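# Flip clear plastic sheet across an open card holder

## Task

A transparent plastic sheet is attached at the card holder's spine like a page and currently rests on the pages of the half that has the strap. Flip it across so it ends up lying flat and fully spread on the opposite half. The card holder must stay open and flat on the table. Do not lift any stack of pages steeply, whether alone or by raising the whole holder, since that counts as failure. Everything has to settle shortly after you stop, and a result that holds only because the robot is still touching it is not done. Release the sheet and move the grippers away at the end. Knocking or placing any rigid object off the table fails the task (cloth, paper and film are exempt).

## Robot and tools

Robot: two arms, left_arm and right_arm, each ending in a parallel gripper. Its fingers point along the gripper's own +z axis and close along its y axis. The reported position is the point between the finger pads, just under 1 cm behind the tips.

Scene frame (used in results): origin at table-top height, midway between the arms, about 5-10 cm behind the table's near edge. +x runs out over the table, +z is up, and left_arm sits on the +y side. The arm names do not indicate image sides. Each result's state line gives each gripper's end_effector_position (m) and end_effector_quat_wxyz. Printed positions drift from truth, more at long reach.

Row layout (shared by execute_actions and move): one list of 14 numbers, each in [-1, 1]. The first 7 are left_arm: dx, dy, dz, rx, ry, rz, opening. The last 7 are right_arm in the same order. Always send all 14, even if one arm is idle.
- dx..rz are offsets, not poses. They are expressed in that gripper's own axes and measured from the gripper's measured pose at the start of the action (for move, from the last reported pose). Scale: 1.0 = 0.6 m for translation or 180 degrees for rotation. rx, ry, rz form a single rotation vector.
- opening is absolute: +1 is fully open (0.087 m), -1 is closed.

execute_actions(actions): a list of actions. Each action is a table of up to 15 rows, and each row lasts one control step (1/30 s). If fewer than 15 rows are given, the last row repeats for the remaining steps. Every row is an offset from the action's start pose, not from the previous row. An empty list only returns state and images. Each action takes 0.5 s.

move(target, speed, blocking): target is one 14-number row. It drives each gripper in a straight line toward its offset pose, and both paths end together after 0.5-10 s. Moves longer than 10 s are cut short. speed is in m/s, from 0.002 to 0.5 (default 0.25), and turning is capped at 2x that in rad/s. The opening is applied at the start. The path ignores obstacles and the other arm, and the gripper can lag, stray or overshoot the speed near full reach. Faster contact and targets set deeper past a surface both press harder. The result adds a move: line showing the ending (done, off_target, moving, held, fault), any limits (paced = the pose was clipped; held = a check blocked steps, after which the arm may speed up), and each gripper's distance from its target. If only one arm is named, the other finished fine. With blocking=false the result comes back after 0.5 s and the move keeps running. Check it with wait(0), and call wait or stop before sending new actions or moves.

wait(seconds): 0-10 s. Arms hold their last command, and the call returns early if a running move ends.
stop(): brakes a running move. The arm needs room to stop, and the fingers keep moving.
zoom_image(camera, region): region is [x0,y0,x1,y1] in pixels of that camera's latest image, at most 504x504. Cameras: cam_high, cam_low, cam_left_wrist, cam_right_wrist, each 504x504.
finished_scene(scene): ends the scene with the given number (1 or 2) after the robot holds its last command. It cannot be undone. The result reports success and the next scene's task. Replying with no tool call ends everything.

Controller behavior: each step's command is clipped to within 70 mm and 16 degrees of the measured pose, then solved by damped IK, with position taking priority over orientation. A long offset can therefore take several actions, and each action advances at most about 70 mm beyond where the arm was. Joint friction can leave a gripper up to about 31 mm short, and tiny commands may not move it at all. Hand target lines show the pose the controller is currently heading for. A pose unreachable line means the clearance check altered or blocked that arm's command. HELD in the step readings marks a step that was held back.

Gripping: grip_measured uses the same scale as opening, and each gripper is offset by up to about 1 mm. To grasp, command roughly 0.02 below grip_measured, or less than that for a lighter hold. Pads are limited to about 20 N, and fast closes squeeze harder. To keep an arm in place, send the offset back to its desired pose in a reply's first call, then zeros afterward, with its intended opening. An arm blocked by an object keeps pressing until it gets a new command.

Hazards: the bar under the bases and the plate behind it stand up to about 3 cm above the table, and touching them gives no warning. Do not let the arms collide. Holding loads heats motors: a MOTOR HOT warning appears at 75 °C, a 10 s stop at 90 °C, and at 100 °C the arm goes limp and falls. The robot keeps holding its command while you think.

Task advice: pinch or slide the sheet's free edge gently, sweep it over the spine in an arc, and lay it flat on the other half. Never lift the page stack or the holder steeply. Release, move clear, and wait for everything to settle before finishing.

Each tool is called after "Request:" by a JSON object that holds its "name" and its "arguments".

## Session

Request:
{"name": "execute_actions", "arguments": {"actions": []}}

Request:
{"name": "zoom_image", "arguments": {"camera": "cam_high", "region": [170,180,330,300]}}

Scene clock: 0.00 s.
left_arm: end_effector_position=(+0.3613, +0.3146, +0.3639) grip_measured=+0.985 end_effector_quat_wxyz=(+0.724, +0.000, +0.690, -0.001) | right_arm: end_effector_position=(+0.3865, -0.3241, +0.3366) grip_measured=+0.987 end_effector_quat_wxyz=(+0.700, -0.007, +0.714, -0.008)
Joint positions: left_arm=[0.011 1.032 1.041 0.007 0.011 0.01  0.087] | right_arm=[-0.002  1.042  1.061 -0.007  0.011  0.004  0.087]
Joint velocities: left_arm=[-0.012 -0.002  0.002 -0.037  0.007 -0.051  0.   ] | right_arm=[ 0.002 -0.012 -0.007  0.007 -0.007  0.022 -0.001]
Motor temperatures (°C, as the motors report them): left_arm=[20 26 23 24 25 22] | right_arm=[22 25 24 28 25 24]
Hand target (left_arm): +0.361, +0.315, +0.364; +0.724, +0.000, +0.690, -0.001
Hand target (right_arm): +0.386, -0.324, +0.337; +0.700, -0.007, +0.714, -0.008

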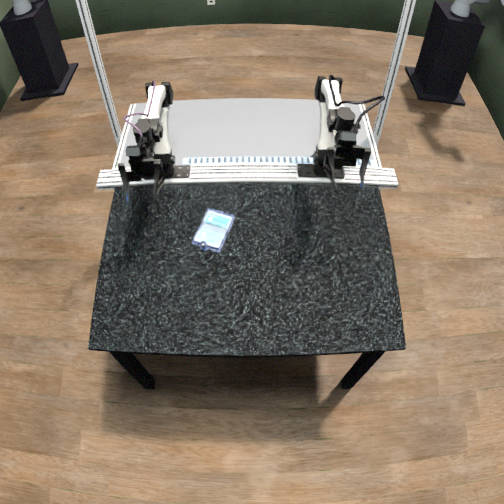

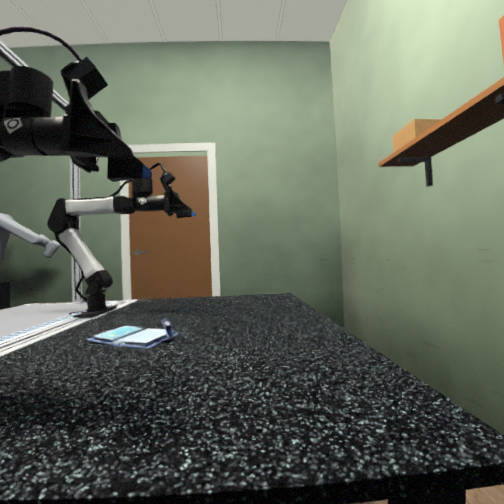

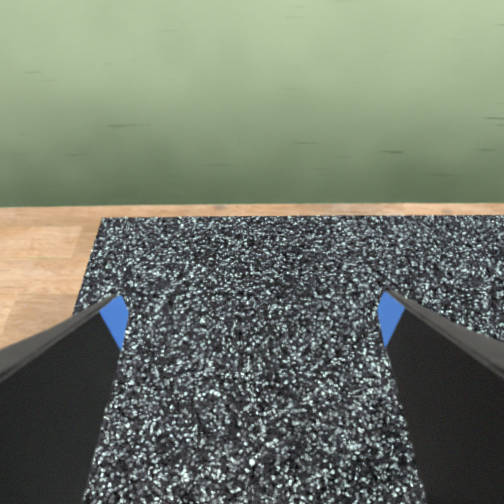

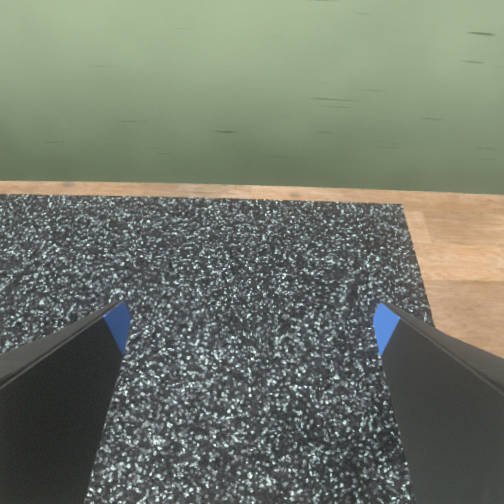

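Region (170, 180, 330, 300) of cam_high's 504x504 image, scaled by 3.150, with more detail than that image has; it fills the top 378 rows of this view, and the rest is white.

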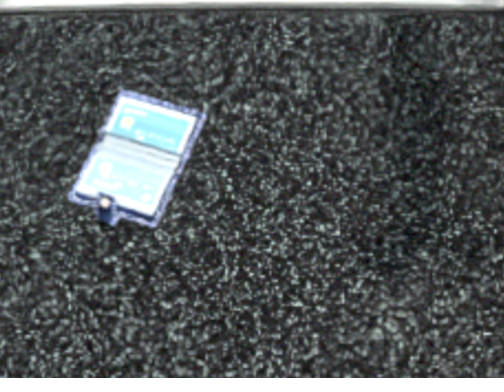

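Request:
{"name": "move", "arguments": {"target": [0,0,0,0,0,0,1,0.435,0.325,-0.09,-0.312,0.422,-0.307,0.3], "speed": 0.4}}

Scene clock: 6.80 s.
left_arm: end_effector_position=(+0.3613, +0.3146, +0.3639) grip_measured=+0.985 end_effector_quat_wxyz=(+0.724, +0.000, +0.690, -0.001) | right_arm: end_effector_position=(+0.3265, -0.1356, +0.0696) grip_measured=+0.300 end_effector_quat_wxyz=(+0.000, -0.583, +0.813, +0.003)
Joint positions: left_arm=[0.011 1.032 1.041 0.007 0.011 0.01  0.087] | right_arm=[ 0.589  2.103  1.914 -1.341 -0.008 -0.645  0.057]
Joint velocities: left_arm=[-0.007 -0.012 -0.017  0.007  0.007 -0.051 -0.001] | right_arm=[ 0.007 -0.007  0.007  0.051 -0.022  0.022  0.001]
Motor temperatures (°C, as the motors report them): left_arm=[20 26 24 26 25 22] | right_arm=[22 26 25 29 25 24]
Hand target (left_arm): +0.361, +0.315, +0.364; +0.724, +0.000, +0.690, -0.001
Hand target (right_arm): +0.326, -0.135, +0.071; -0.006, -0.590, +0.808, -0.001
Off the commanded pose (left_arm): 0.000 m, 0 deg.
Off the commanded pose (right_arm): 0.004 m, 1 deg.
move: done

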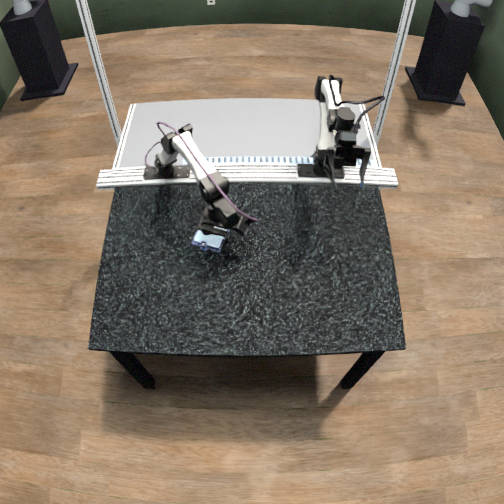

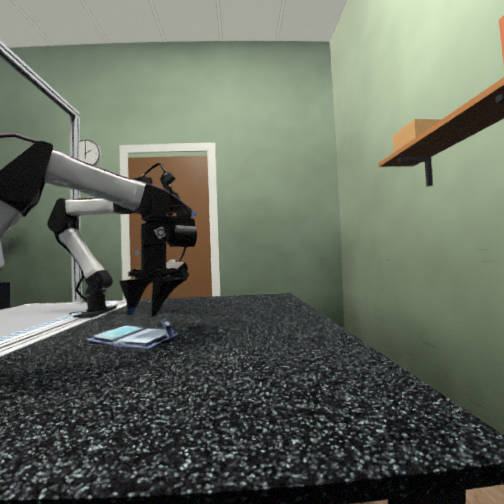

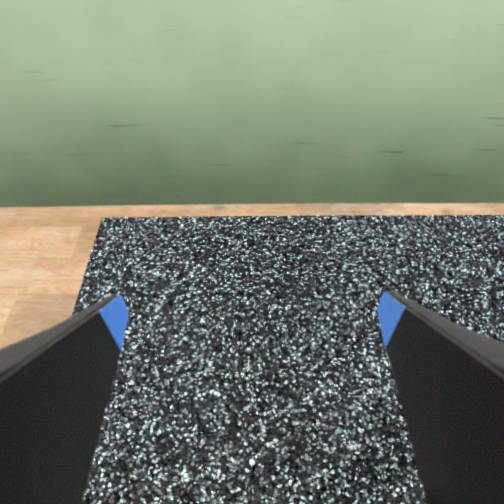

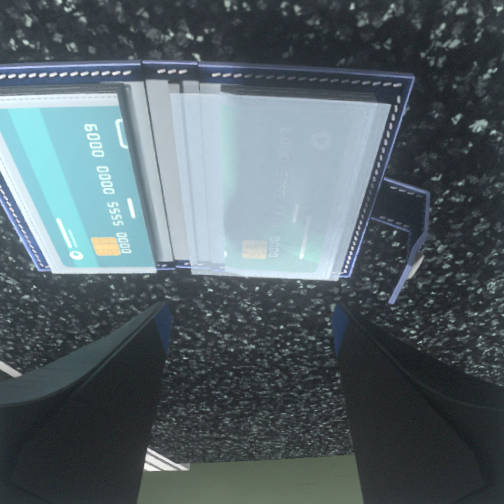

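Request:
{"name": "move", "arguments": {"target": [0,0,0,0,0,0,1,-0.025,0.022,0.06,0,0,0,0.6], "speed": 0.08}}

Request:
{"name": "execute_actions", "arguments": {"actions": [[[0,0,0,0,0,0,1,0,0,0.02,0,0,0,1]]]}}

Scene clock: 10.07 s.
left_arm: end_effector_position=(+0.3613, +0.3146, +0.3639) grip_measured=+0.985 end_effector_quat_wxyz=(+0.724, +0.000, +0.690, -0.001) | right_arm: end_effector_position=(+0.3260, -0.1156, +0.0506) grip_measured=+0.600 end_effector_quat_wxyz=(+0.024, -0.583, +0.812, +0.004)
Joint positions: left_arm=[0.011 1.032 1.041 0.007 0.011 0.01  0.087] | right_arm=[ 0.628  2.103  1.844 -1.224 -0.008 -0.606  0.07 ]
Joint velocities: left_arm=[ 0.002 -0.007 -0.007 -0.066  0.051 -0.022 -0.   ] | right_arm=[ 0.002 -0.012 -0.007 -0.007 -0.051  0.037  0.   ]
Motor temperatures (°C, as the motors report them): left_arm=[20 26 25 26 25 22] | right_arm=[22 27 25 29 25 24]
Hand target (left_arm): +0.361, +0.315, +0.364; +0.724, +0.000, +0.690, -0.001
Hand target (right_arm): +0.318, -0.117, +0.034; +0.001, -0.583, +0.812, +0.003
Off the commanded pose (left_arm): 0.000 m, 0 deg.
Off the commanded pose (right_arm): 0.018 m, 3 deg.
move: off_target (right_arm)

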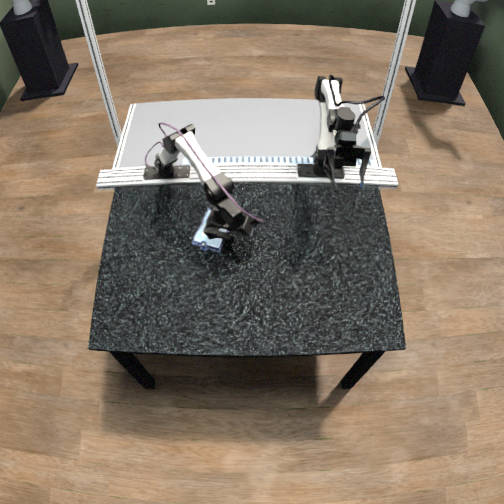

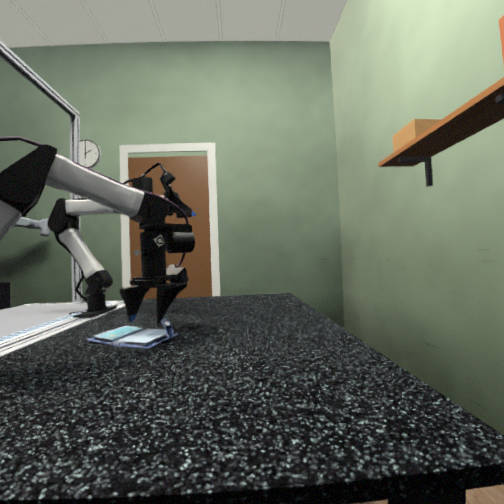

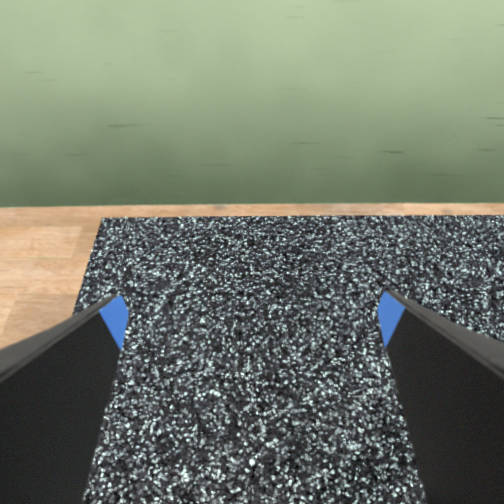

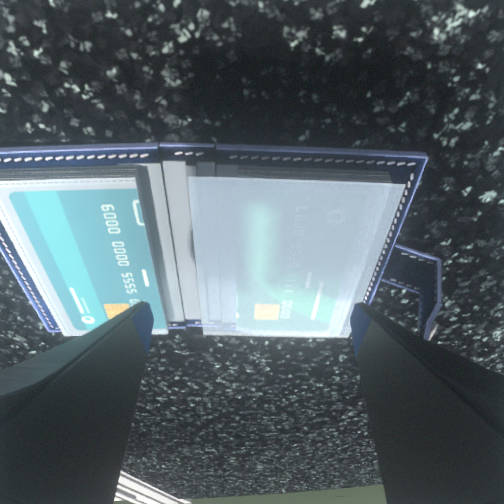

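Scene clock: 10.57 s.
left_arm: end_effector_position=(+0.3613, +0.3146, +0.3639) grip_measured=+0.985 end_effector_quat_wxyz=(+0.724, +0.000, +0.690, -0.001) | right_arm: end_effector_position=(+0.3330, -0.1104, +0.0500) grip_measured=+0.987 end_effector_quat_wxyz=(+0.041, -0.583, +0.812, +0.005)
Joint positions: left_arm=[0.011 1.032 1.041 0.007 0.011 0.01  0.087] | right_arm=[ 0.628  2.103  1.844 -1.189 -0.008 -0.606  0.087]
Joint velocities: left_arm=[-0.007 -0.002 -0.007 -0.037 -0.037  0.007 -0.001] | right_arm=[-0.002 -0.017 -0.002 -0.037 -0.081  0.007 -0.001]
Motor temperatures (°C, as the motors report them): left_arm=[20 26 25 26 25 22] | right_arm=[22 27 25 29 25 24]
Hand target (left_arm): +0.361, +0.315, +0.364; +0.724, +0.000, +0.690, -0.001
Hand target (right_arm): +0.326, -0.115, +0.039; +0.023, -0.583, +0.812, +0.004
Off the commanded pose (left_arm): 0.000 m, 0 deg.
Off the commanded pose (right_arm): 0.014 m, 2 deg.
Step readings (end_effector_position):
0: left_arm (+0.3613, +0.3146, +0.3639) | right_arm (+0.3260, -0.1156, +0.0506)
1: left_arm (+0.3613, +0.3146, +0.3639) | right_arm (+0.3266, -0.1152, +0.0505)
2: left_arm (+0.3613, +0.3146, +0.3639) | right_arm (+0.3278, -0.1142, +0.0504)
4: left_arm (+0.3613, +0.3146, +0.3639) | right_arm (+0.3299, -0.1127, +0.0502)
8: left_arm (+0.3613, +0.3146, +0.3639) | right_arm (+0.3320, -0.1111, +0.0500)
15: end_effector_position above

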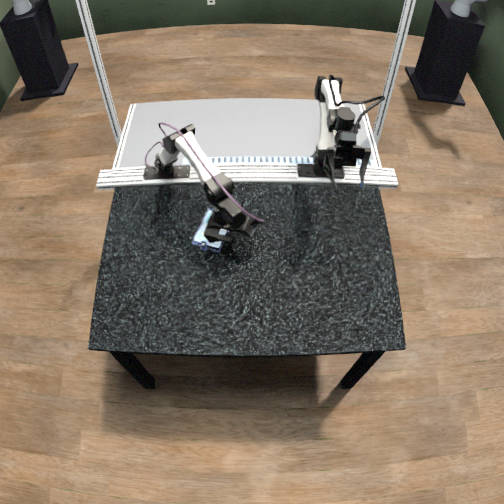

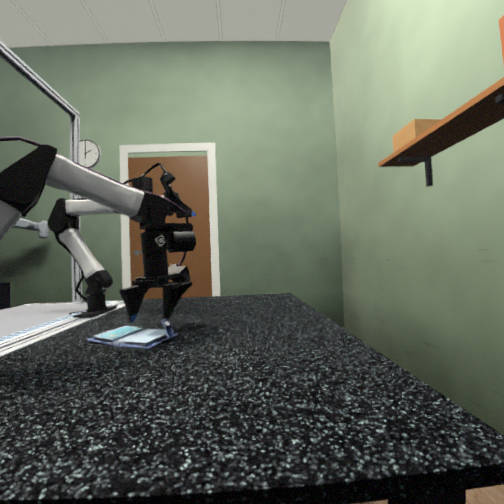

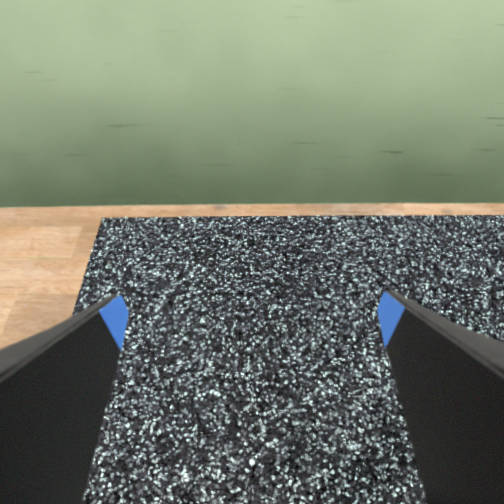

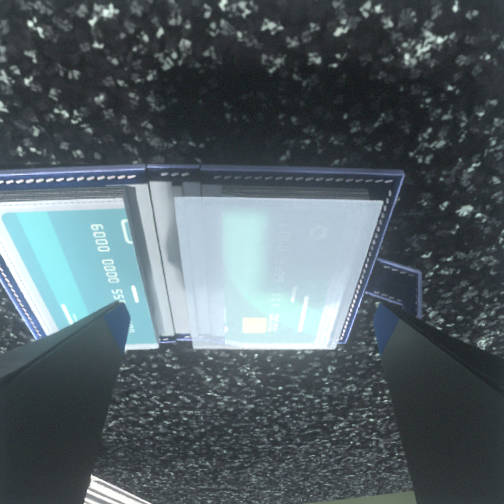

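Request:
{"name": "move", "arguments": {"target": [0,0,0,0,0,0,1,0.025,0.04,0.065,-0.035,0.035,0,1], "speed": 0.06}}

Scene clock: 13.83 s.
left_arm: end_effector_position=(+0.3613, +0.3146, +0.3639) grip_measured=+0.985 end_effector_quat_wxyz=(+0.724, +0.000, +0.690, -0.001) | right_arm: end_effector_position=(+0.3277, -0.1104, +0.0265) grip_measured=+0.987 end_effector_quat_wxyz=(+0.009, -0.583, +0.812, +0.011)
Joint positions: left_arm=[0.011 1.032 1.041 0.007 0.011 0.01  0.087] | right_arm=[ 0.63   2.164  1.844 -1.192 -0.021 -0.604  0.087]
Joint velocities: left_arm=[-0.012  0.007 -0.017 -0.022 -0.022  0.051 -0.   ] | right_arm=[-0.002  0.007 -0.007  0.066 -0.007 -0.022 -0.   ]
Motor temperatures (°C, as the motors report them): left_arm=[20 26 25 27 25 22] | right_arm=[22 28 25 29 25 24]
Hand target (left_arm): +0.361, +0.315, +0.364; +0.724, +0.000, +0.690, -0.001
Hand target (right_arm): +0.308, -0.115, +0.010; -0.036, -0.584, +0.811, +0.016
Off the commanded pose (left_arm): 0.000 m, 0 deg.
Off the commanded pose (right_arm): 0.027 m, 5 deg.
move: off_target (right_arm)

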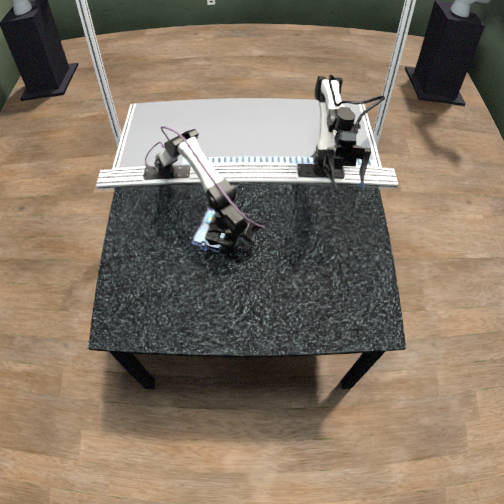

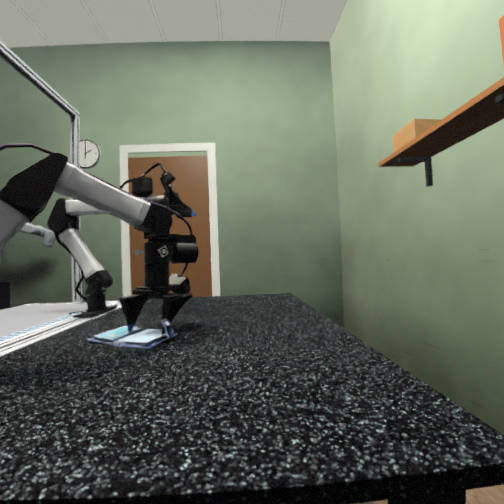

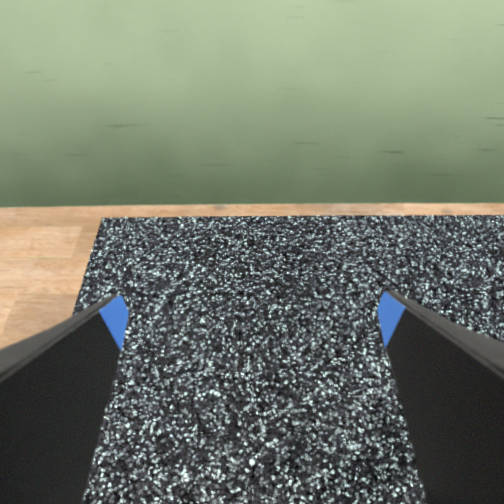

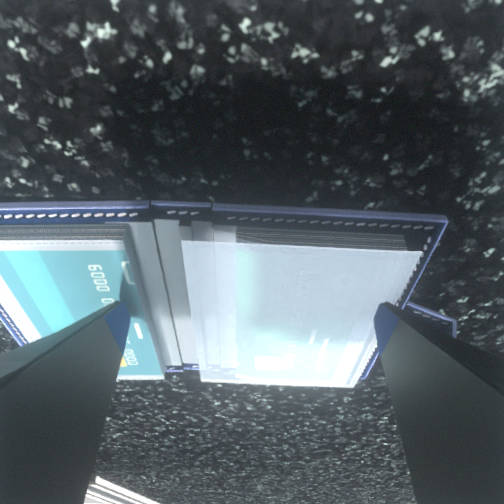

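Request:
{"name": "execute_actions", "arguments": {"actions": [[[0,0,0,0,0,0,1,0.02,0.04,0.04,-0.03,0.02,0,0.92]],[[0,0,0,0,0,0,1,0.01,0.035,0.035,-0.02,0.015,0,0.7]],[[0,0,0,0,0,0,1,0.01,0.035,0.035,-0.015,0.01,0,0.45]]]}}

Scene clock: 17.80 s.
left_arm: end_effector_position=(+0.3613, +0.3146, +0.3639) grip_measured=+0.985 end_effector_quat_wxyz=(+0.724, +0.000, +0.690, -0.001) | right_arm: end_effector_position=(+0.3295, -0.1100, +0.0239) grip_measured=+0.451 end_effector_quat_wxyz=(+0.018, -0.583, +0.812, -0.006)
Joint positions: left_arm=[0.011 1.032 1.041 0.007 0.011 0.01  0.087] | right_arm=[ 0.642  2.154  1.817 -1.158  0.013 -0.592  0.063]
Joint velocities: left_arm=[-0.012  0.007  0.017  0.007 -0.11  -0.037  0.   ] | right_arm=[-0.022 -0.017  0.012 -0.066  0.037 -0.022  0.001]
Motor temperatures (°C, as the motors report them): left_arm=[20 25 26 27 25 22] | right_arm=[22 29 25 28 25 24]
Hand target (left_arm): +0.361, +0.315, +0.364; +0.724, +0.000, +0.690, -0.001
Hand target (right_arm): +0.306, -0.108, +0.006; -0.018, -0.583, +0.812, +0.017
Off the commanded pose (left_arm): 0.000 m, 0 deg.
Off the commanded pose (right_arm): 0.031 m, 5 deg.
Step readings (end_effector_position; steps 1 to 15: 1st action; 16 to 30: 2nd action; 31 to 45: 3rd action):
0: left_arm (+0.3613, +0.3146, +0.3639) | right_arm (+0.3277, -0.1104, +0.0265)
1: left_arm (+0.3613, +0.3146, +0.3639) | right_arm (+0.3273, -0.1106, +0.0260)
2: left_arm (+0.3613, +0.3146, +0.3639) | right_arm (+0.3270, -0.1108, +0.0258)
4: left_arm (+0.3613, +0.3146, +0.3639) | right_arm (+0.3272, -0.1108, +0.0258)
8: left_arm (+0.3613, +0.3146, +0.3639) | right_arm (+0.3272, -0.1108, +0.0258)
15: left_arm (+0.3613, +0.3146, +0.3639) | right_arm (+0.3272, -0.1108, +0.0258)
16: left_arm (+0.3613, +0.3146, +0.3639) | right_arm (+0.3276, -0.1106, +0.0257)
17: left_arm (+0.3613, +0.3146, +0.3639) | right_arm (+0.3280, -0.1105, +0.0258)
19: left_arm (+0.3613, +0.3146, +0.3639) | right_arm (+0.3276, -0.1099, +0.0258)
23: left_arm (+0.3613, +0.3146, +0.3639) | right_arm (+0.3270, -0.1092, +0.0258)
30: left_arm (+0.3613, +0.3146, +0.3639) | right_arm (+0.3270, -0.1092, +0.0258)
31: left_arm (+0.3613, +0.3146, +0.3639) | right_arm (+0.3274, -0.1095, +0.0245)
32: left_arm (+0.3613, +0.3146, +0.3639) | right_arm (+0.3288, -0.1099, +0.0243)
34: left_arm (+0.3613, +0.3146, +0.3639) | right_arm (+0.3294, -0.1100, +0.0241)
38: left_arm (+0.3613, +0.3146, +0.3639) | right_arm (+0.3295, -0.1100, +0.0239)
45: end_effector_position above

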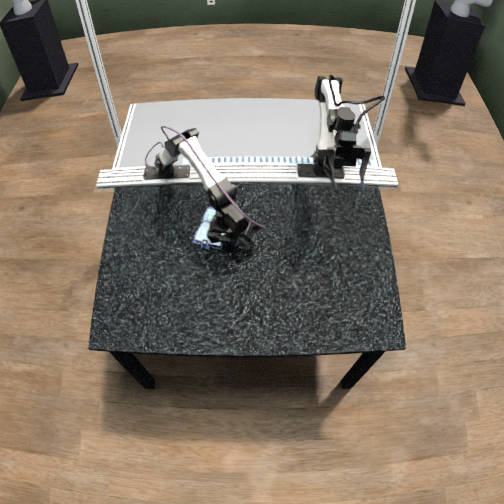

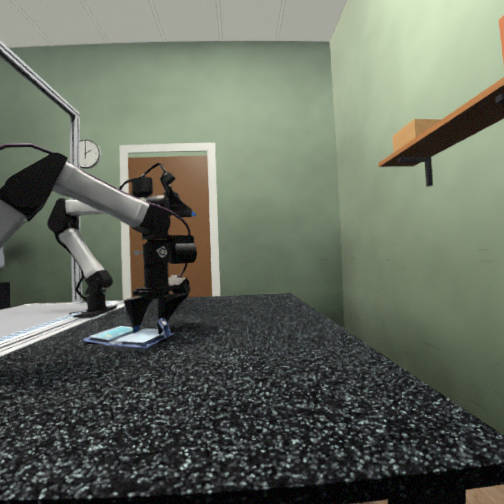

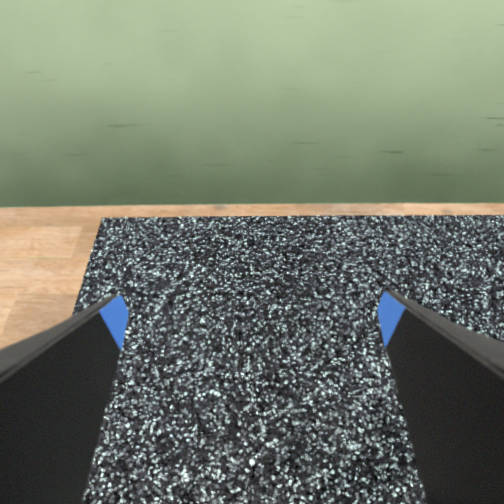

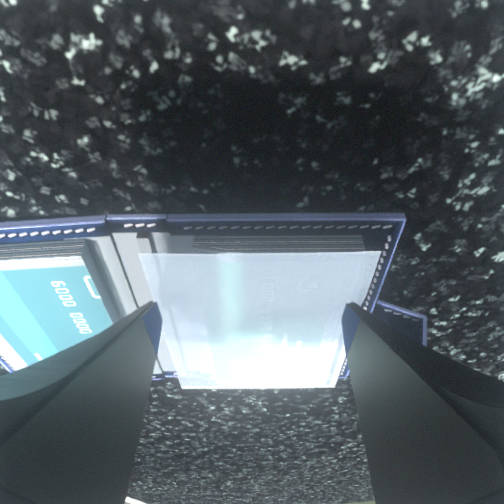

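Request:
{"name": "execute_actions", "arguments": {"actions": [[[0,0,0,0,0,0,1,0.005,0.015,0.015,-0.01,0.005,0,0.25]],[[0,0,0,0,0,0,1,0.005,0.02,0.015,-0.01,0.005,0,0.05]]]}}

Request:
{"name": "zoom_image", "arguments": {"camera": "cam_low", "region": [70,290,200,360]}}

Scene clock: 21.90 s.
left_arm: end_effector_position=(+0.3613, +0.3146, +0.3639) grip_measured=+0.985 end_effector_quat_wxyz=(+0.724, +0.000, +0.690, -0.001) | right_arm: end_effector_position=(+0.3341, -0.1115, +0.0243) grip_measured=+0.051 end_effector_quat_wxyz=(+0.023, -0.583, +0.812, -0.017)
Joint positions: left_arm=[0.011 1.032 1.041 0.007 0.011 0.01  0.087] | right_arm=[ 0.642  2.154  1.817 -1.147  0.035 -0.593  0.046]
Joint velocities: left_arm=[-0.002  0.002 -0.007  0.051 -0.066 -0.007 -0.   ] | right_arm=[ 0.002  0.007 -0.002 -0.051 -0.022  0.007  0.   ]
Motor temperatures (°C, as the motors report them): left_arm=[20 25 26 28 25 22] | right_arm=[22 30 25 28 25 24]
Hand target (left_arm): +0.361, +0.315, +0.364; +0.724, +0.000, +0.690, -0.001
Hand target (right_arm): +0.320, -0.110, +0.015; +0.004, -0.583, +0.812, -0.003
Off the commanded pose (left_arm): 0.000 m, 0 deg.
Off the commanded pose (right_arm): 0.017 m, 3 deg.
Step readings (end_effector_position; steps 1 to 15: 1st action; 16 to 30: 2nd action):
0: left_arm (+0.3613, +0.3146, +0.3639) | right_arm (+0.3295, -0.1100, +0.0239)
1: left_arm (+0.3613, +0.3146, +0.3639) | right_arm (+0.3301, -0.1105, +0.0240)
2: left_arm (+0.3613, +0.3146, +0.3639) | right_arm (+0.3311, -0.1106, +0.0240)
4: left_arm (+0.3613, +0.3146, +0.3639) | right_arm (+0.3317, -0.1108, +0.0241)
8: left_arm (+0.3613, +0.3146, +0.3639) | right_arm (+0.3317, -0.1109, +0.0241)
15: left_arm (+0.3613, +0.3146, +0.3639) | right_arm (+0.3317, -0.1109, +0.0241)
16: left_arm (+0.3613, +0.3146, +0.3639) | right_arm (+0.3326, -0.1110, +0.0241)
17: left_arm (+0.3613, +0.3146, +0.3639) | right_arm (+0.3336, -0.1112, +0.0242)
19: left_arm (+0.3613, +0.3146, +0.3639) | right_arm (+0.3341, -0.1115, +0.0243)
23: left_arm (+0.3613, +0.3146, +0.3639) | right_arm (+0.3341, -0.1115, +0.0243)
30: end_effector_position above

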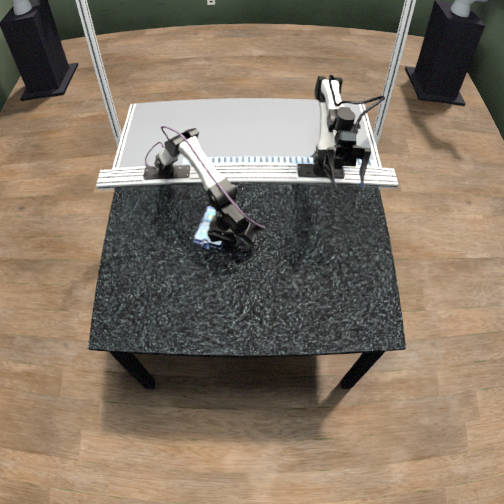

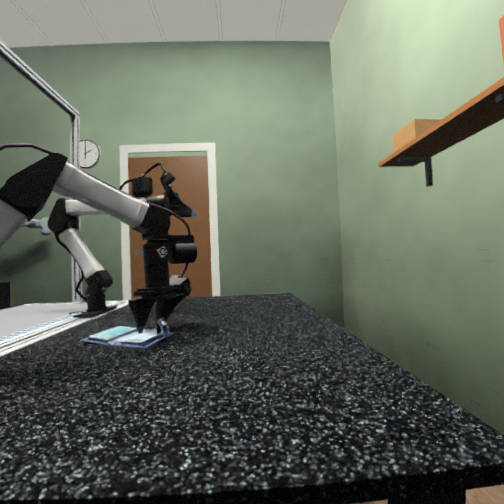

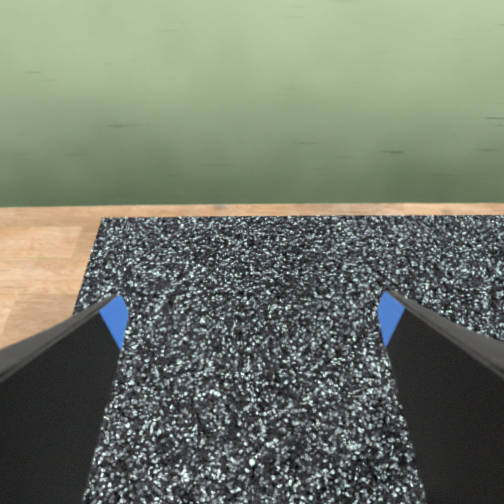

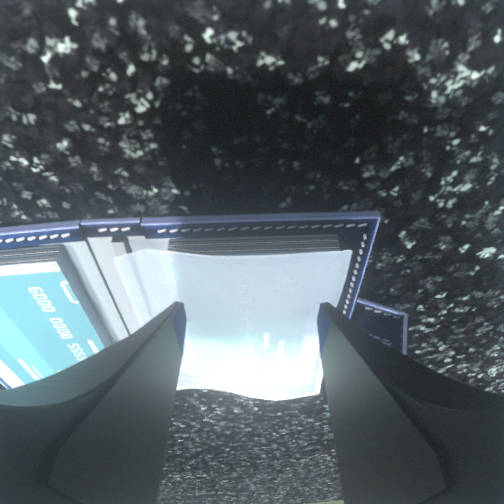

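Region (70, 290, 200, 360) of cam_low's 504x504 image, scaled by 3.877, with more detail than that image has; it fills the top 271 rows of this view, and the rest is white.

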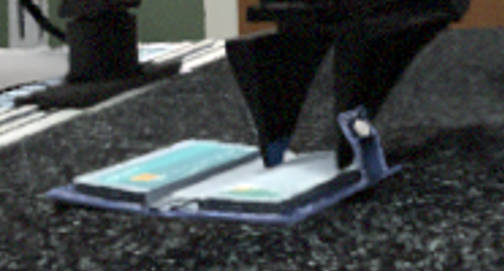

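Now both on the page; pinching a fold near the free edge is ideal.

Request:
{"name": "execute_actions", "arguments": {"actions": [[[0,0,0,0,0,0,1,0,0.01,0.015,0.01,0,0,-0.2]],[[0,0,0,0,0,0,1,0,0.01,0.015,0.01,0,0,-0.45]],[[0,0,0,0,0,0,1,0,0.01,0.015,0,0,0,-0.7]]]}}

Request:
{"name": "zoom_image", "arguments": {"camera": "cam_low", "region": [70,290,200,360]}}

Scene clock: 26.23 s.
left_arm: end_effector_position=(+0.3613, +0.3146, +0.3639) grip_measured=+0.985 end_effector_quat_wxyz=(+0.724, +0.000, +0.690, -0.001) | right_arm: end_effector_position=(+0.3289, -0.1094, +0.0246) grip_measured=-0.699 end_effector_quat_wxyz=(+0.037, -0.579, +0.814, -0.035)
Joint positions: left_arm=[0.011 1.032 1.041 0.007 0.011 0.01  0.087] | right_arm=[ 0.669  2.117  1.756 -1.099  0.075 -0.56   0.013]
Joint velocities: left_arm=[ 0.012 -0.002  0.017 -0.095  0.022  0.051 -0.   ] | right_arm=[ 0.007 -0.007  0.007 -0.037 -0.051 -0.022  0.   ]
Motor temperatures (°C, as the motors report them): left_arm=[20 25 27 28 25 22] | right_arm=[22 32 25 28 25 24]
Hand target (left_arm): +0.361, +0.315, +0.364; +0.724, +0.000, +0.690, -0.001
Hand target (right_arm): +0.325, -0.108, +0.015; +0.036, -0.580, +0.813, -0.035
Off the commanded pose (left_arm): 0.000 m, 0 deg.
Off the commanded pose (right_arm): 0.010 m, 0 deg.
Step readings (end_effector_position; steps 1 to 15: 1st action; 16 to 30: 2nd action; 31 to 45: 3rd action):
0: left_arm (+0.3613, +0.3146, +0.3639) | right_arm (+0.3341, -0.1115, +0.0243)
1: left_arm (+0.3613, +0.3146, +0.3639) | right_arm (+0.3342, -0.1116, +0.0244)
2: left_arm (+0.3613, +0.3146, +0.3639) | right_arm (+0.3328, -0.1113, +0.0247)
4: left_arm (+0.3613, +0.3146, +0.3639) | right_arm (+0.3322, -0.1109, +0.0246)
8: left_arm (+0.3613, +0.3146, +0.3639) | right_arm (+0.3323, -0.1109, +0.0247)
15: left_arm (+0.3613, +0.3146, +0.3639) | right_arm (+0.3323, -0.1110, +0.0246)
16: left_arm (+0.3613, +0.3146, +0.3639) | right_arm (+0.3317, -0.1109, +0.0245)
17: left_arm (+0.3613, +0.3146, +0.3639) | right_arm (+0.3302, -0.1105, +0.0246)
19: left_arm (+0.3613, +0.3146, +0.3639) | right_arm (+0.3296, -0.1101, +0.0246)
23: left_arm (+0.3613, +0.3146, +0.3639) | right_arm (+0.3296, -0.1101, +0.0247)
30: left_arm (+0.3613, +0.3146, +0.3639) | right_arm (+0.3295, -0.1101, +0.0246)
31: left_arm (+0.3613, +0.3146, +0.3639) | right_arm (+0.3294, -0.1100, +0.0246)
32: left_arm (+0.3613, +0.3146, +0.3639) | right_arm (+0.3292, -0.1097, +0.0246)
34: left_arm (+0.3613, +0.3146, +0.3639) | right_arm (+0.3289, -0.1093, +0.0246)
38: left_arm (+0.3613, +0.3146, +0.3639) | right_arm (+0.3289, -0.1094, +0.0246)
45: end_effector_position above

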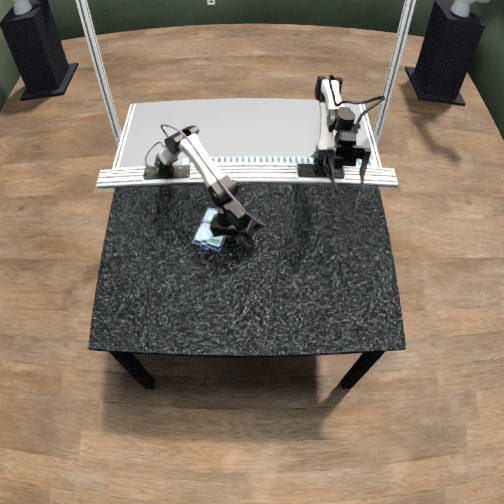

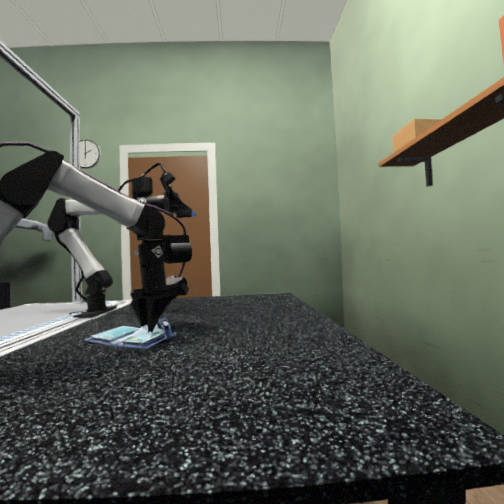

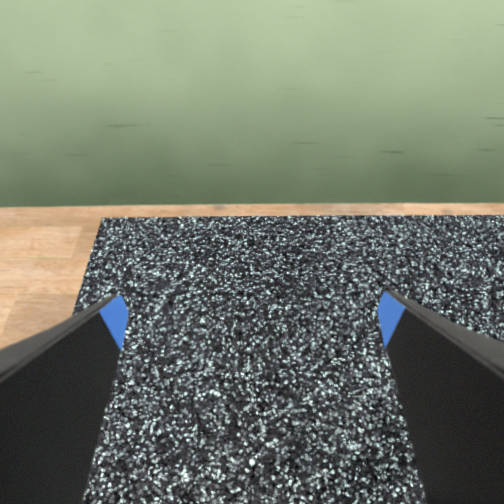

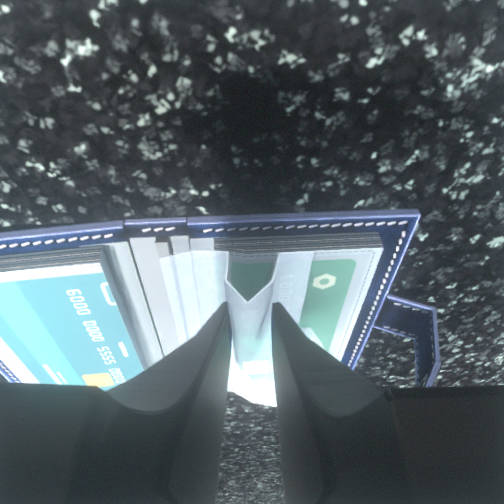

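Region (70, 290, 200, 360) of cam_low's 504x504 image, scaled by 3.877, with more detail than that image has; it fills the top 271 rows of this view, and the rest is white.

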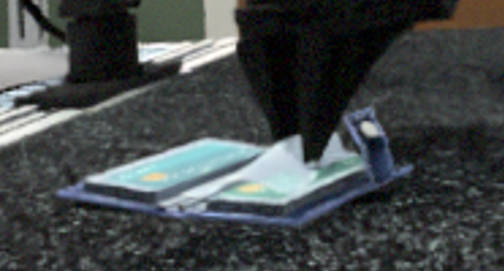

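Request:
{"name": "execute_actions", "arguments": {"actions": [[[0,0,0,0,0,0,1,0,0.01,0.015,0,0,0,-0.97]],[[0,0,0,0,0,0,1,0,0.02,-0.02,0,0,0,-0.99]],[[0,0,0,0,0,0,1,0,0.035,-0.008,0,0,0,-0.99]],[[0,0,0,0,0,0,1,0,0.035,0,0,0,0,-0.99]]]}}

Request:
{"name": "zoom_image", "arguments": {"camera": "cam_low", "region": [70,290,200,360]}}

Scene clock: 31.67 s.
left_arm: end_effector_position=(+0.3613, +0.3146, +0.3639) grip_measured=+0.985 end_effector_quat_wxyz=(+0.724, +0.000, +0.690, -0.001) | right_arm: end_effector_position=(+0.2949, -0.0858, +0.0266) grip_measured=-0.990 end_effector_quat_wxyz=(+0.039, -0.582, +0.812, -0.032)
Joint positions: left_arm=[0.011 1.032 1.041 0.007 0.011 0.01  0.087] | right_arm=[ 0.765  2.074  1.697 -1.086  0.081 -0.471  0.   ]
Joint velocities: left_arm=[ 0.012 -0.007 -0.017 -0.007 -0.007 -0.051 -0.   ] | right_arm=[-0.012 -0.007  0.002 -0.037 -0.037 -0.037 -0.001]
Motor temperatures (°C, as the motors report them): left_arm=[20 25 27 29 25 22] | right_arm=[22 34 25 28 25 24]
Hand target (left_arm): +0.361, +0.315, +0.364; +0.724, +0.000, +0.690, -0.001
Hand target (right_arm): +0.290, -0.087, +0.028; +0.042, -0.580, +0.813, -0.032
Off the commanded pose (left_arm): 0.000 m, 0 deg.
Off the commanded pose (right_arm): 0.006 m, 0 deg.
Step readings (end_effector_position; steps 1 to 15: 1st action; 16 to 30: 2nd action; 31 to 45: 3rd action; 46 to 60: 4th action):
0: left_arm (+0.3613, +0.3146, +0.3639) | right_arm (+0.3289, -0.1094, +0.0246)
1: left_arm (+0.3613, +0.3146, +0.3639) | right_arm (+0.3287, -0.1093, +0.0246)
2: left_arm (+0.3613, +0.3146, +0.3639) | right_arm (+0.3284, -0.1089, +0.0248)
4: left_arm (+0.3613, +0.3146, +0.3639) | right_arm (+0.3281, -0.1083, +0.0251)
8: left_arm (+0.3613, +0.3146, +0.3639) | right_arm (+0.3280, -0.1083, +0.0251)
15: left_arm (+0.3613, +0.3146, +0.3639) | right_arm (+0.3280, -0.1083, +0.0251)
16: left_arm (+0.3613, +0.3146, +0.3639) | right_arm (+0.3273, -0.1081, +0.0260)
17: left_arm (+0.3613, +0.3146, +0.3639) | right_arm (+0.3263, -0.1075, +0.0268)
19: left_arm (+0.3613, +0.3146, +0.3639) | right_arm (+0.3249, -0.1053, +0.0284)
23: left_arm (+0.3613, +0.3146, +0.3639) | right_arm (+0.3234, -0.1030, +0.0296)
30: left_arm (+0.3613, +0.3146, +0.3639) | right_arm (+0.3234, -0.1030, +0.0296)
31: left_arm (+0.3613, +0.3146, +0.3639) | right_arm (+0.3224, -0.1025, +0.0295)
32: left_arm (+0.3613, +0.3146, +0.3639) | right_arm (+0.3202, -0.1021, +0.0295)
34: left_arm (+0.3613, +0.3146, +0.3639) | right_arm (+0.3143, -0.0990, +0.0296)
38: left_arm (+0.3613, +0.3146, +0.3639) | right_arm (+0.3096, -0.0939, +0.0305)
45: left_arm (+0.3613, +0.3146, +0.3639) | right_arm (+0.3093, -0.0937, +0.0306)
46: left_arm (+0.3613, +0.3146, +0.3639) | right_arm (+0.3087, -0.0931, +0.0301)
47: left_arm (+0.3613, +0.3146, +0.3639) | right_arm (+0.3065, -0.0928, +0.0292)
49: left_arm (+0.3613, +0.3146, +0.3639) | right_arm (+0.3006, -0.0905, +0.0278)
53: left_arm (+0.3613, +0.3146, +0.3639) | right_arm (+0.2950, -0.0862, +0.0266)
60: end_effector_position above

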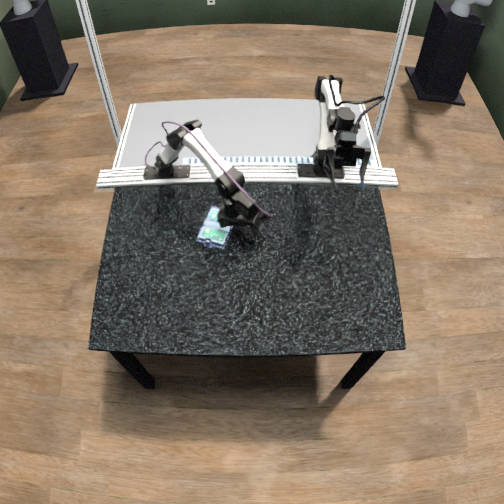

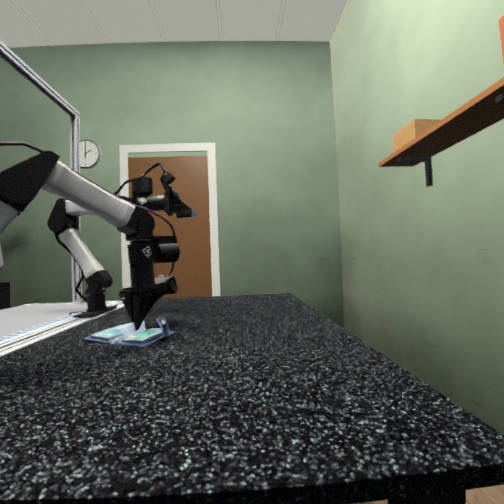

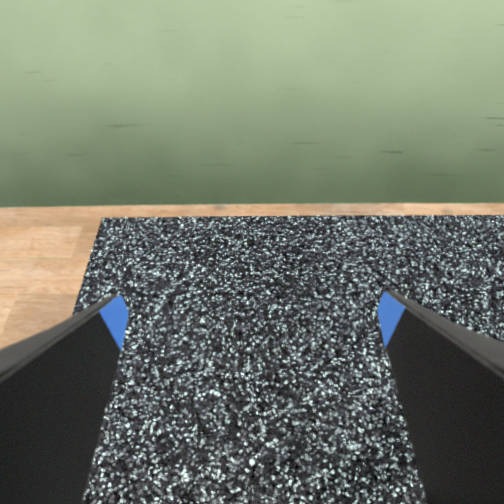

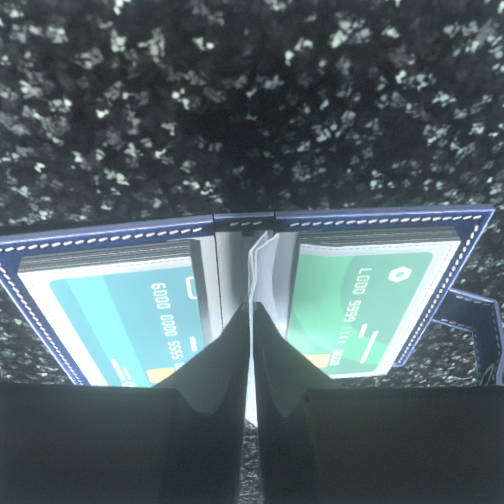

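Region (70, 290, 200, 360) of cam_low's 504x504 image, scaled by 3.877, with more detail than that image has; it fills the top 271 rows of this view, and the rest is white.

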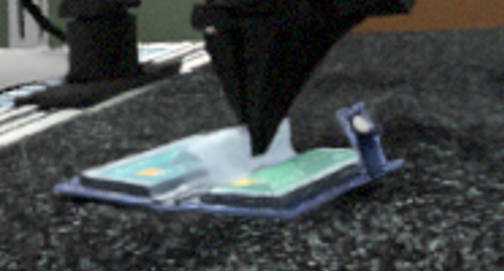

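Request:
{"name": "execute_actions", "arguments": {"actions": [[[0,0,0,0,0,0,1,0.01,0.015,-0.03,0,0,0,-0.99]],[[0,0,0,0,0,0,1,0.01,0.03,-0.012,0,0,0,-0.97]],[[0,0,0,0,0,0,1,0.01,0.03,-0.008,0,0,0,-0.8]],[[0,0,0,0,0,0,1,0.01,0.03,-0.008,0,0,0,-0.6]]]}}

Request:
{"name": "zoom_image", "arguments": {"camera": "cam_low", "region": [70,290,200,360]}}

Scene clock: 35.73 s.
left_arm: end_effector_position=(+0.3613, +0.3146, +0.3639) grip_measured=+0.985 end_effector_quat_wxyz=(+0.724, +0.000, +0.690, -0.001) | right_arm: end_effector_position=(+0.2571, -0.0758, +0.0465) grip_measured=-0.600 end_effector_quat_wxyz=(+0.056, -0.581, +0.812, -0.024)
Joint positions: left_arm=[0.011 1.032 1.041 0.007 0.011 0.01  0.087] | right_arm=[ 0.85   1.953  1.599 -1.079  0.082 -0.386  0.017]
Joint velocities: left_arm=[ 0.002  0.002  0.012  0.007  0.022 -0.022  0.   ] | right_arm=[ 0.007  0.002 -0.017 -0.051  0.037  0.007 -0.001]
Motor temperatures (°C, as the motors report them): left_arm=[20 25 27 29 25 22] | right_arm=[22 35 25 28 25 24]
Hand target (left_arm): +0.361, +0.315, +0.364; +0.724, +0.000, +0.690, -0.001
Hand target (right_arm): +0.250, -0.079, +0.048; +0.055, -0.580, +0.812, -0.026
Off the commanded pose (left_arm): 0.000 m, 0 deg.
Off the commanded pose (right_arm): 0.008 m, 0 deg.
Step readings (end_effector_position; steps 1 to 15: 1st action; 16 to 30: 2nd action; 31 to 45: 3rd action; 46 to 60: 4th action):
0: left_arm (+0.3613, +0.3146, +0.3639) | right_arm (+0.2949, -0.0858, +0.0266)
1: left_arm (+0.3613, +0.3146, +0.3639) | right_arm (+0.2948, -0.0858, +0.0276)
2: left_arm (+0.3613, +0.3146, +0.3639) | right_arm (+0.2944, -0.0861, +0.0289)
4: left_arm (+0.3613, +0.3146, +0.3639) | right_arm (+0.2942, -0.0863, +0.0334)
8: left_arm (+0.3613, +0.3146, +0.3639) | right_arm (+0.2940, -0.0865, +0.0393)
15: left_arm (+0.3613, +0.3146, +0.3639) | right_arm (+0.2939, -0.0866, +0.0393)
16: left_arm (+0.3613, +0.3146, +0.3639) | right_arm (+0.2932, -0.0863, +0.0395)
17: left_arm (+0.3613, +0.3146, +0.3639) | right_arm (+0.2906, -0.0868, +0.0395)
19: left_arm (+0.3613, +0.3146, +0.3639) | right_arm (+0.2855, -0.0858, +0.0410)
23: left_arm (+0.3613, +0.3146, +0.3639) | right_arm (+0.2824, -0.0827, +0.0437)
30: left_arm (+0.3613, +0.3146, +0.3639) | right_arm (+0.2822, -0.0826, +0.0437)
31: left_arm (+0.3613, +0.3146, +0.3639) | right_arm (+0.2814, -0.0823, +0.0434)
32: left_arm (+0.3613, +0.3146, +0.3639) | right_arm (+0.2790, -0.0828, +0.0432)
34: left_arm (+0.3613, +0.3146, +0.3639) | right_arm (+0.2735, -0.0824, +0.0435)
38: left_arm (+0.3613, +0.3146, +0.3639) | right_arm (+0.2698, -0.0796, +0.0449)
45: left_arm (+0.3613, +0.3146, +0.3639) | right_arm (+0.2696, -0.0794, +0.0450)
46: left_arm (+0.3613, +0.3146, +0.3639) | right_arm (+0.2689, -0.0792, +0.0448)
47: left_arm (+0.3613, +0.3146, +0.3639) | right_arm (+0.2665, -0.0795, +0.0447)
49: left_arm (+0.3613, +0.3146, +0.3639) | right_arm (+0.2610, -0.0788, +0.0451)
53: left_arm (+0.3613, +0.3146, +0.3639) | right_arm (+0.2573, -0.0759, +0.0464)
60: end_effector_position above

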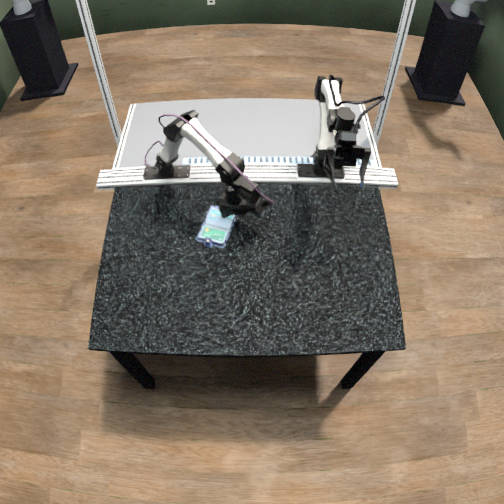

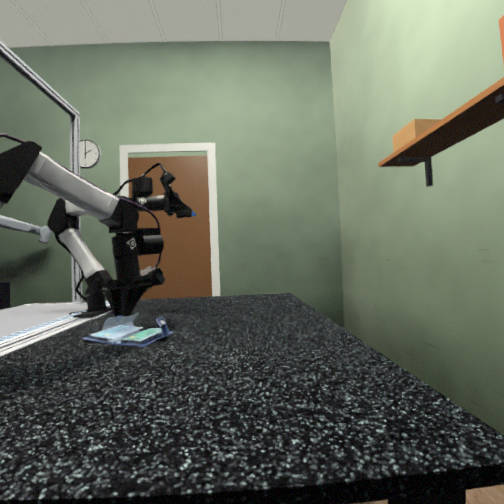

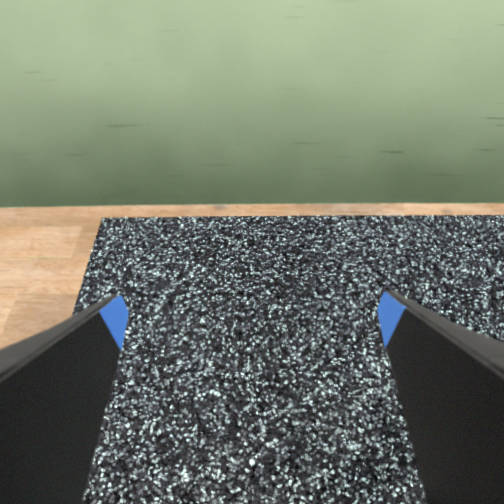

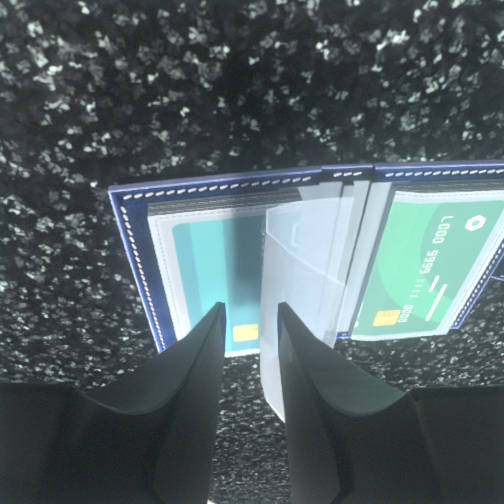

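Region (70, 290, 200, 360) of cam_low's 504x504 image, scaled by 3.877, with more detail than that image has; it fills the top 271 rows of this view, and the rest is white.

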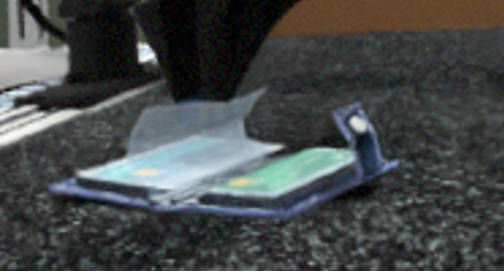

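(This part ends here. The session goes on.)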